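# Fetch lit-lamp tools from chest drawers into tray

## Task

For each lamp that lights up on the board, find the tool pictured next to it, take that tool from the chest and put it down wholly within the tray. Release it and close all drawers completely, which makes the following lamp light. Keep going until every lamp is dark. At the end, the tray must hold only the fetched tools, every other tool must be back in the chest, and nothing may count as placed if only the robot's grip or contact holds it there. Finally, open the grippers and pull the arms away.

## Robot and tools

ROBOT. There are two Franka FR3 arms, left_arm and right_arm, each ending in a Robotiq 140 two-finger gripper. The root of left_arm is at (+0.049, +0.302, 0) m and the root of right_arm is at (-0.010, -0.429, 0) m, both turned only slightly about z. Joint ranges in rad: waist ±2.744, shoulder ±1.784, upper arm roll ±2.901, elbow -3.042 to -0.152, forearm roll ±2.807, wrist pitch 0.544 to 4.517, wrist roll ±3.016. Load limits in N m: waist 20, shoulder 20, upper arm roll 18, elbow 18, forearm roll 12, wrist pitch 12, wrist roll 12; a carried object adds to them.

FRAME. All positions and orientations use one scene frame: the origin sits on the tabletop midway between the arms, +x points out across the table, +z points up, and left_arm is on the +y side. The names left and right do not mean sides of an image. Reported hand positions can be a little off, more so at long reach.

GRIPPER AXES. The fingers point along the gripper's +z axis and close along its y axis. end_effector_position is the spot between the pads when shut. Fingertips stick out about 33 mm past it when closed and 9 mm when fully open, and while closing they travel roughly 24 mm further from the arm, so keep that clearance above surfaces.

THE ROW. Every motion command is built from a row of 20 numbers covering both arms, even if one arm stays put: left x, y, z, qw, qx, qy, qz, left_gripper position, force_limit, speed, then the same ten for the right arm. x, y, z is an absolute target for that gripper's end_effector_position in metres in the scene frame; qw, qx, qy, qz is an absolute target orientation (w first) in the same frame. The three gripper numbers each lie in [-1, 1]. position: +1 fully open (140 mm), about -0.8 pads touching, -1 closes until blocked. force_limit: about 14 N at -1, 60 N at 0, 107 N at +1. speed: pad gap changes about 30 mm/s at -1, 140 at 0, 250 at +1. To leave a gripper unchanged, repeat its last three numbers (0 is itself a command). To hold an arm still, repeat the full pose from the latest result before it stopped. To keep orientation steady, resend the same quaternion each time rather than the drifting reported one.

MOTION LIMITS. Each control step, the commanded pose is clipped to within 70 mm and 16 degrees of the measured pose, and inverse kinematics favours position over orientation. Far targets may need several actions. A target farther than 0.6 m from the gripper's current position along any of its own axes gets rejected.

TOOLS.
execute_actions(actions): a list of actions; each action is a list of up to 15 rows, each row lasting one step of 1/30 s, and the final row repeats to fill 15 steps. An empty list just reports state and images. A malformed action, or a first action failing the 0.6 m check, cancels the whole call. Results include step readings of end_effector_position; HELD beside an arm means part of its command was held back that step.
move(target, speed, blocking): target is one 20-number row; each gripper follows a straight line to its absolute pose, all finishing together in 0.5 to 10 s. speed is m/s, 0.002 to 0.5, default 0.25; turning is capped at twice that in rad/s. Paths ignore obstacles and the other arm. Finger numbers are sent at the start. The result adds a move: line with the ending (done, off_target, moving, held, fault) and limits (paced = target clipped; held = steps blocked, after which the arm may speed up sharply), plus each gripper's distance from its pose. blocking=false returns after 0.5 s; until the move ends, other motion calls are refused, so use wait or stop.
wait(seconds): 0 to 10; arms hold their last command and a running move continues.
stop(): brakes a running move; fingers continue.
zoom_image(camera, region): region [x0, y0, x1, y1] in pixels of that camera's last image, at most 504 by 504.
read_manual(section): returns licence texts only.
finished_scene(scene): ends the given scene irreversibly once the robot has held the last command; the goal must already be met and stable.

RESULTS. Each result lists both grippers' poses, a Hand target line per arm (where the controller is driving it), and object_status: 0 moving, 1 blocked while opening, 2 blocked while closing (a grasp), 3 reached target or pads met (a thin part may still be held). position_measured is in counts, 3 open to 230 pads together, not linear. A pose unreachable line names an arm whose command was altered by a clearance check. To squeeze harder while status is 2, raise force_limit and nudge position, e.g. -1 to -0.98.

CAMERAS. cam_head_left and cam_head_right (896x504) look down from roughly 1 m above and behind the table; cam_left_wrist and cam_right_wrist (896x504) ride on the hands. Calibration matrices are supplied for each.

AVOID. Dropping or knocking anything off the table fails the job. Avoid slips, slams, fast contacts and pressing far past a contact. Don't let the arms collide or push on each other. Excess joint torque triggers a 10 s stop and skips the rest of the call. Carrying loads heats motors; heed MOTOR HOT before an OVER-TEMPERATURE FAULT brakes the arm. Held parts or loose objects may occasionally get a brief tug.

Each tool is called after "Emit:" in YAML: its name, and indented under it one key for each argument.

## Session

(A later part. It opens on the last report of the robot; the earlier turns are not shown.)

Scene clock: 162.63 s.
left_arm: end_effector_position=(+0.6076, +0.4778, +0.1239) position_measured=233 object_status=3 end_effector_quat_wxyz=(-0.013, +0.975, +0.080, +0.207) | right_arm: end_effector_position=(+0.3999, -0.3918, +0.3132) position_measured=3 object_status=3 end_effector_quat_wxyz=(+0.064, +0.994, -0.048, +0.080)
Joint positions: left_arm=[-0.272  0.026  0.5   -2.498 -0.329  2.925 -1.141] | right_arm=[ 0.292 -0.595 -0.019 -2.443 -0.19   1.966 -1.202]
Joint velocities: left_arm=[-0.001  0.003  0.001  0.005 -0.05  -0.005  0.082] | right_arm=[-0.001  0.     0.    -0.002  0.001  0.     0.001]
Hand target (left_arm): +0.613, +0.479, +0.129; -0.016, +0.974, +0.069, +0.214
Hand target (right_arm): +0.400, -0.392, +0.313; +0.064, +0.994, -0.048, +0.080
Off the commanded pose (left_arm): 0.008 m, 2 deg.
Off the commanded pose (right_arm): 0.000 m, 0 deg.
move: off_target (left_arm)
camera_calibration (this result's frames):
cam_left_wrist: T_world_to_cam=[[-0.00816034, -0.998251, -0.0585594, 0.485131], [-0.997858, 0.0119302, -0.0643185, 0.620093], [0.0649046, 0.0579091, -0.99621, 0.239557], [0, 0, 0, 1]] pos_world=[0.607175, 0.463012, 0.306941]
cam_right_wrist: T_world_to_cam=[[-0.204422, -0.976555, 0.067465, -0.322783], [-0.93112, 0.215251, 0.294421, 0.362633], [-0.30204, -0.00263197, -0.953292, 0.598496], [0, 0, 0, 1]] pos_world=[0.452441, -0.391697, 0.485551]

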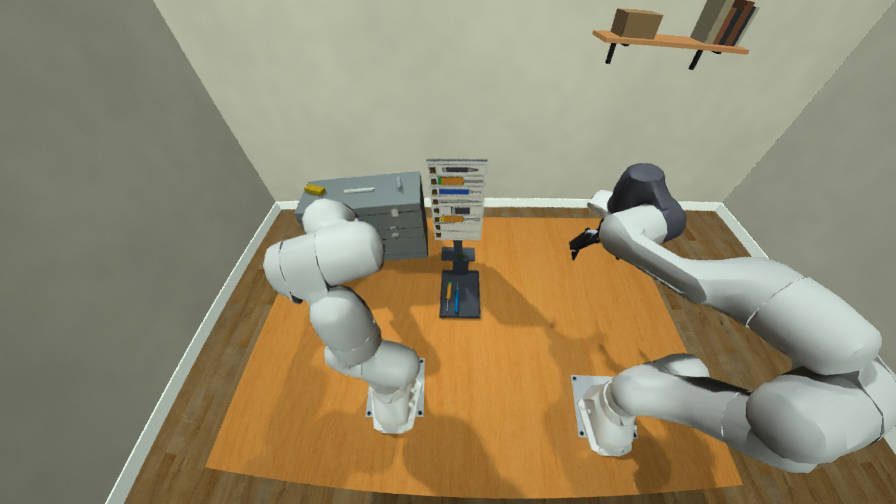

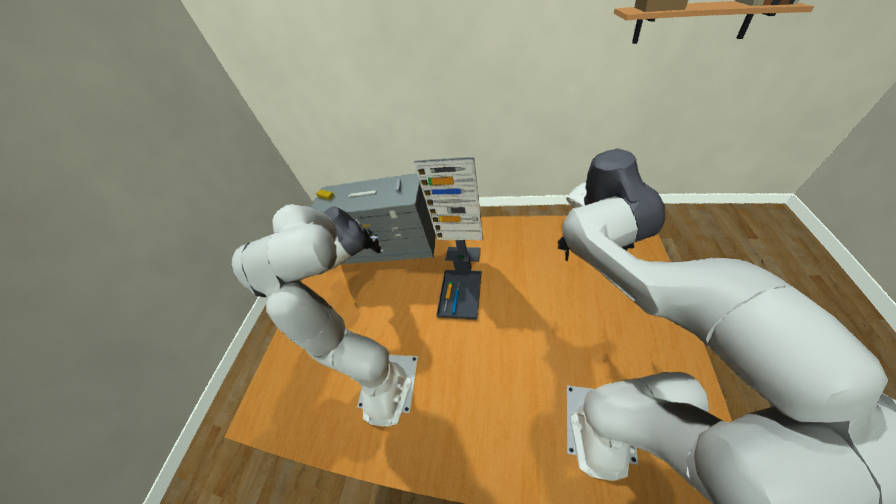

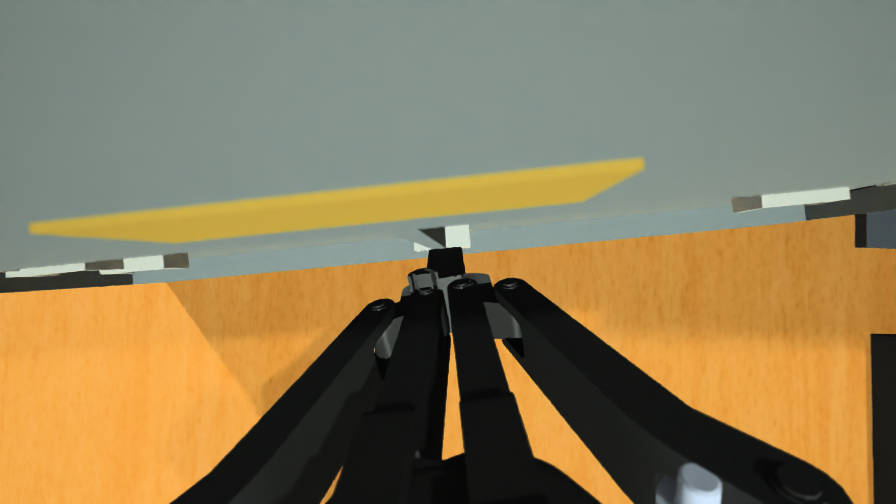

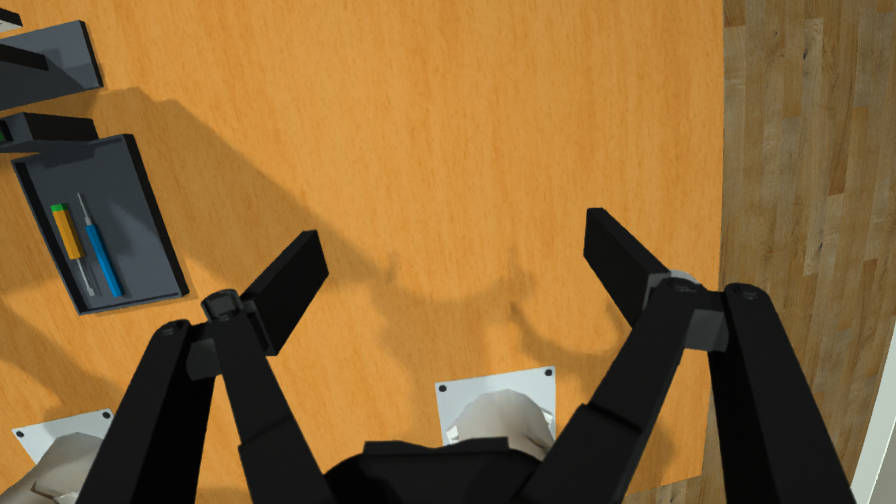

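No lamp lit. Back off and check.

Emit:
move:
  target: [0.55,0.472,0.126,-0.015,0.974,0.068,0.216,-1,0,0,0.4,-0.392,0.313,0.064,0.994,-0.048,0.08,1,0,0]
  speed: 0.08

Emit:
zoom_image:
  camera: "cam_head_left"
  region: [290,150,500,270]

Scene clock: 163.80 s.
left_arm: end_effector_position=(+0.5497, +0.4721, +0.1245) position_measured=233 object_status=3 end_effector_quat_wxyz=(-0.014, +0.975, +0.062, +0.215) | right_arm: end_effector_position=(+0.3999, -0.3918, +0.3132) position_measured=3 object_status=3 end_effector_quat_wxyz=(+0.064, +0.994, -0.048, +0.080)
Joint positions: left_arm=[-0.2   -0.147  0.483 -2.697 -0.178  2.987 -1.173] | right_arm=[ 0.292 -0.595 -0.019 -2.443 -0.19   1.966 -1.202]
Joint velocities: left_arm=[ 0.042 -0.002 -0.046 -0.005  0.034  0.013 -0.042] | right_arm=[ 0.001 -0.001 -0.001  0.     0.    -0.    -0.001]
Hand target (left_arm): +0.550, +0.472, +0.126; -0.014, +0.974, +0.068, +0.217
Hand target (right_arm): +0.400, -0.392, +0.313; +0.064, +0.994, -0.048, +0.080
Off the commanded pose (left_arm): 0.002 m, 1 deg.
Off the commanded pose (right_arm): 0.000 m, 0 deg.
move: done
camera_calibration (this result's frames):
cam_left_wrist: T_world_to_cam=[[-0.0423801, -0.996793, -0.0678746, 0.498341], [-0.995846, 0.0476239, -0.0776, 0.546113], [0.0805836, 0.0643039, -0.994671, 0.232416], [0, 0, 0, 1]] pos_world=[0.546235, 0.455789, 0.30738]
cam_right_wrist: T_world_to_cam=[[-0.204422, -0.976555, 0.0674649, -0.322783], [-0.931119, 0.21525, 0.294421, 0.362633], [-0.30204, -0.00263184, -0.953292, 0.598496], [0, 0, 0, 1]] pos_world=[0.452441, -0.391697, 0.485551]

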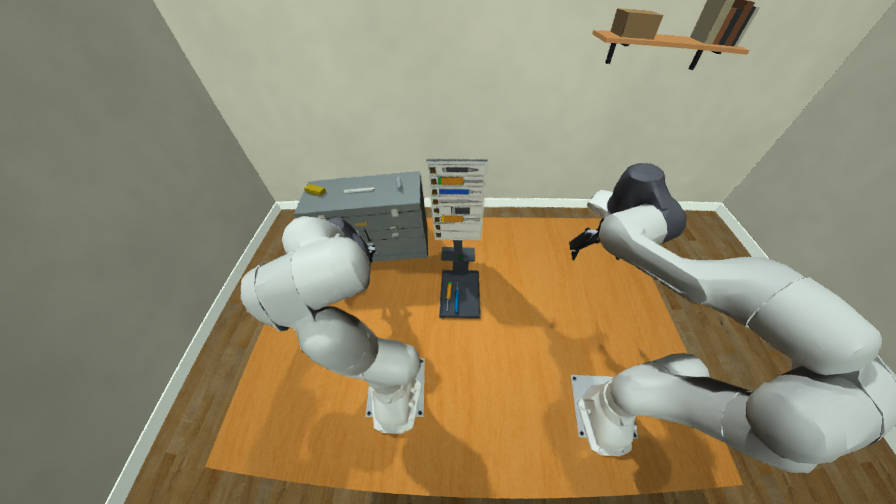

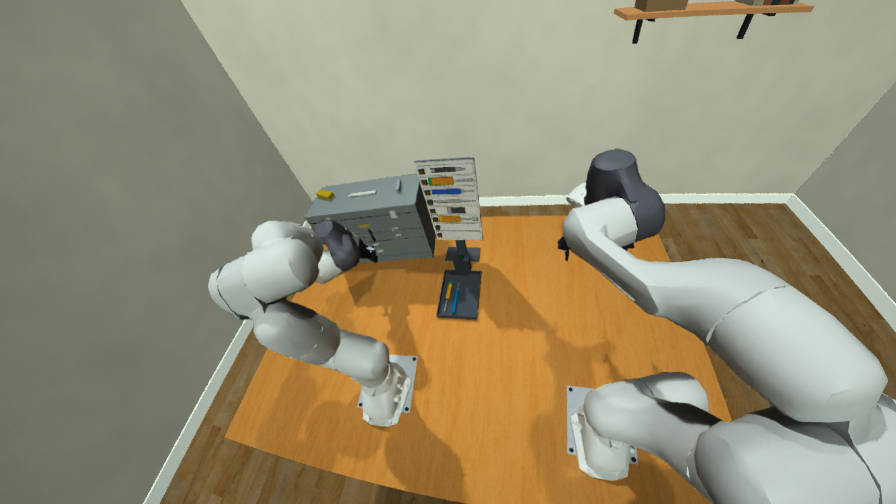

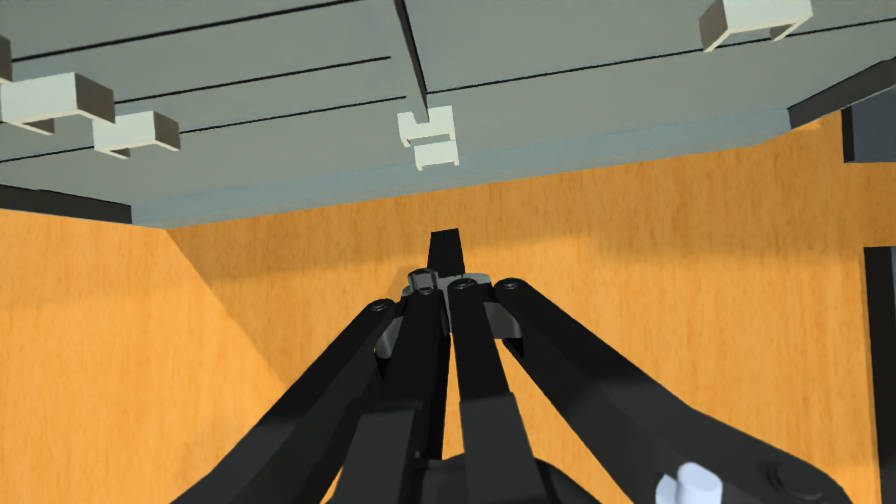

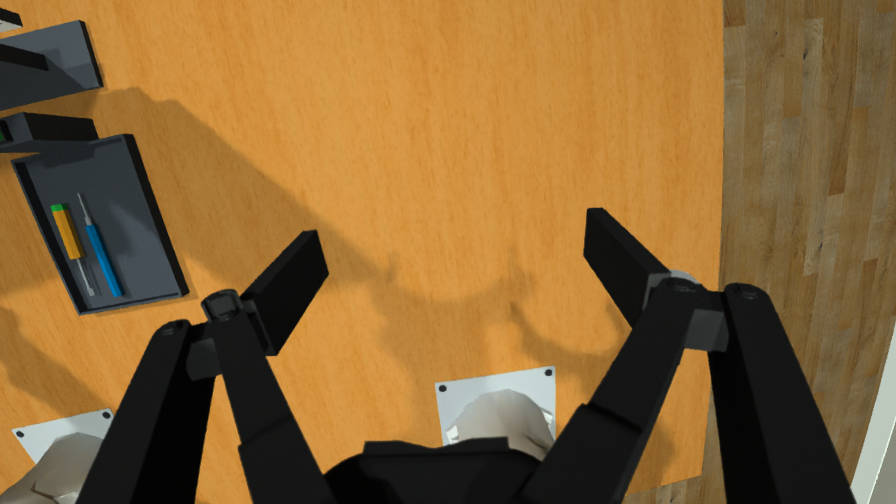

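Region (290, 150, 500, 270) of cam_head_left's 896x504 image, scaled by 2.400, with more detail than that image has; it fills the top 288 rows of this view, and the rest is white.

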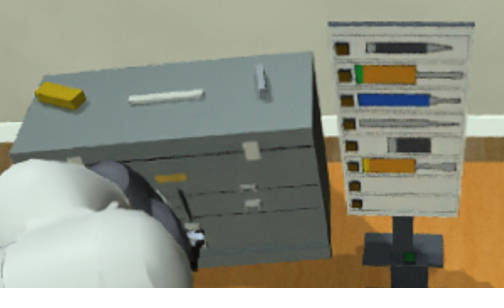

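Emit:
finished_scene:
  scene: 1

The scene is finished: the task was done.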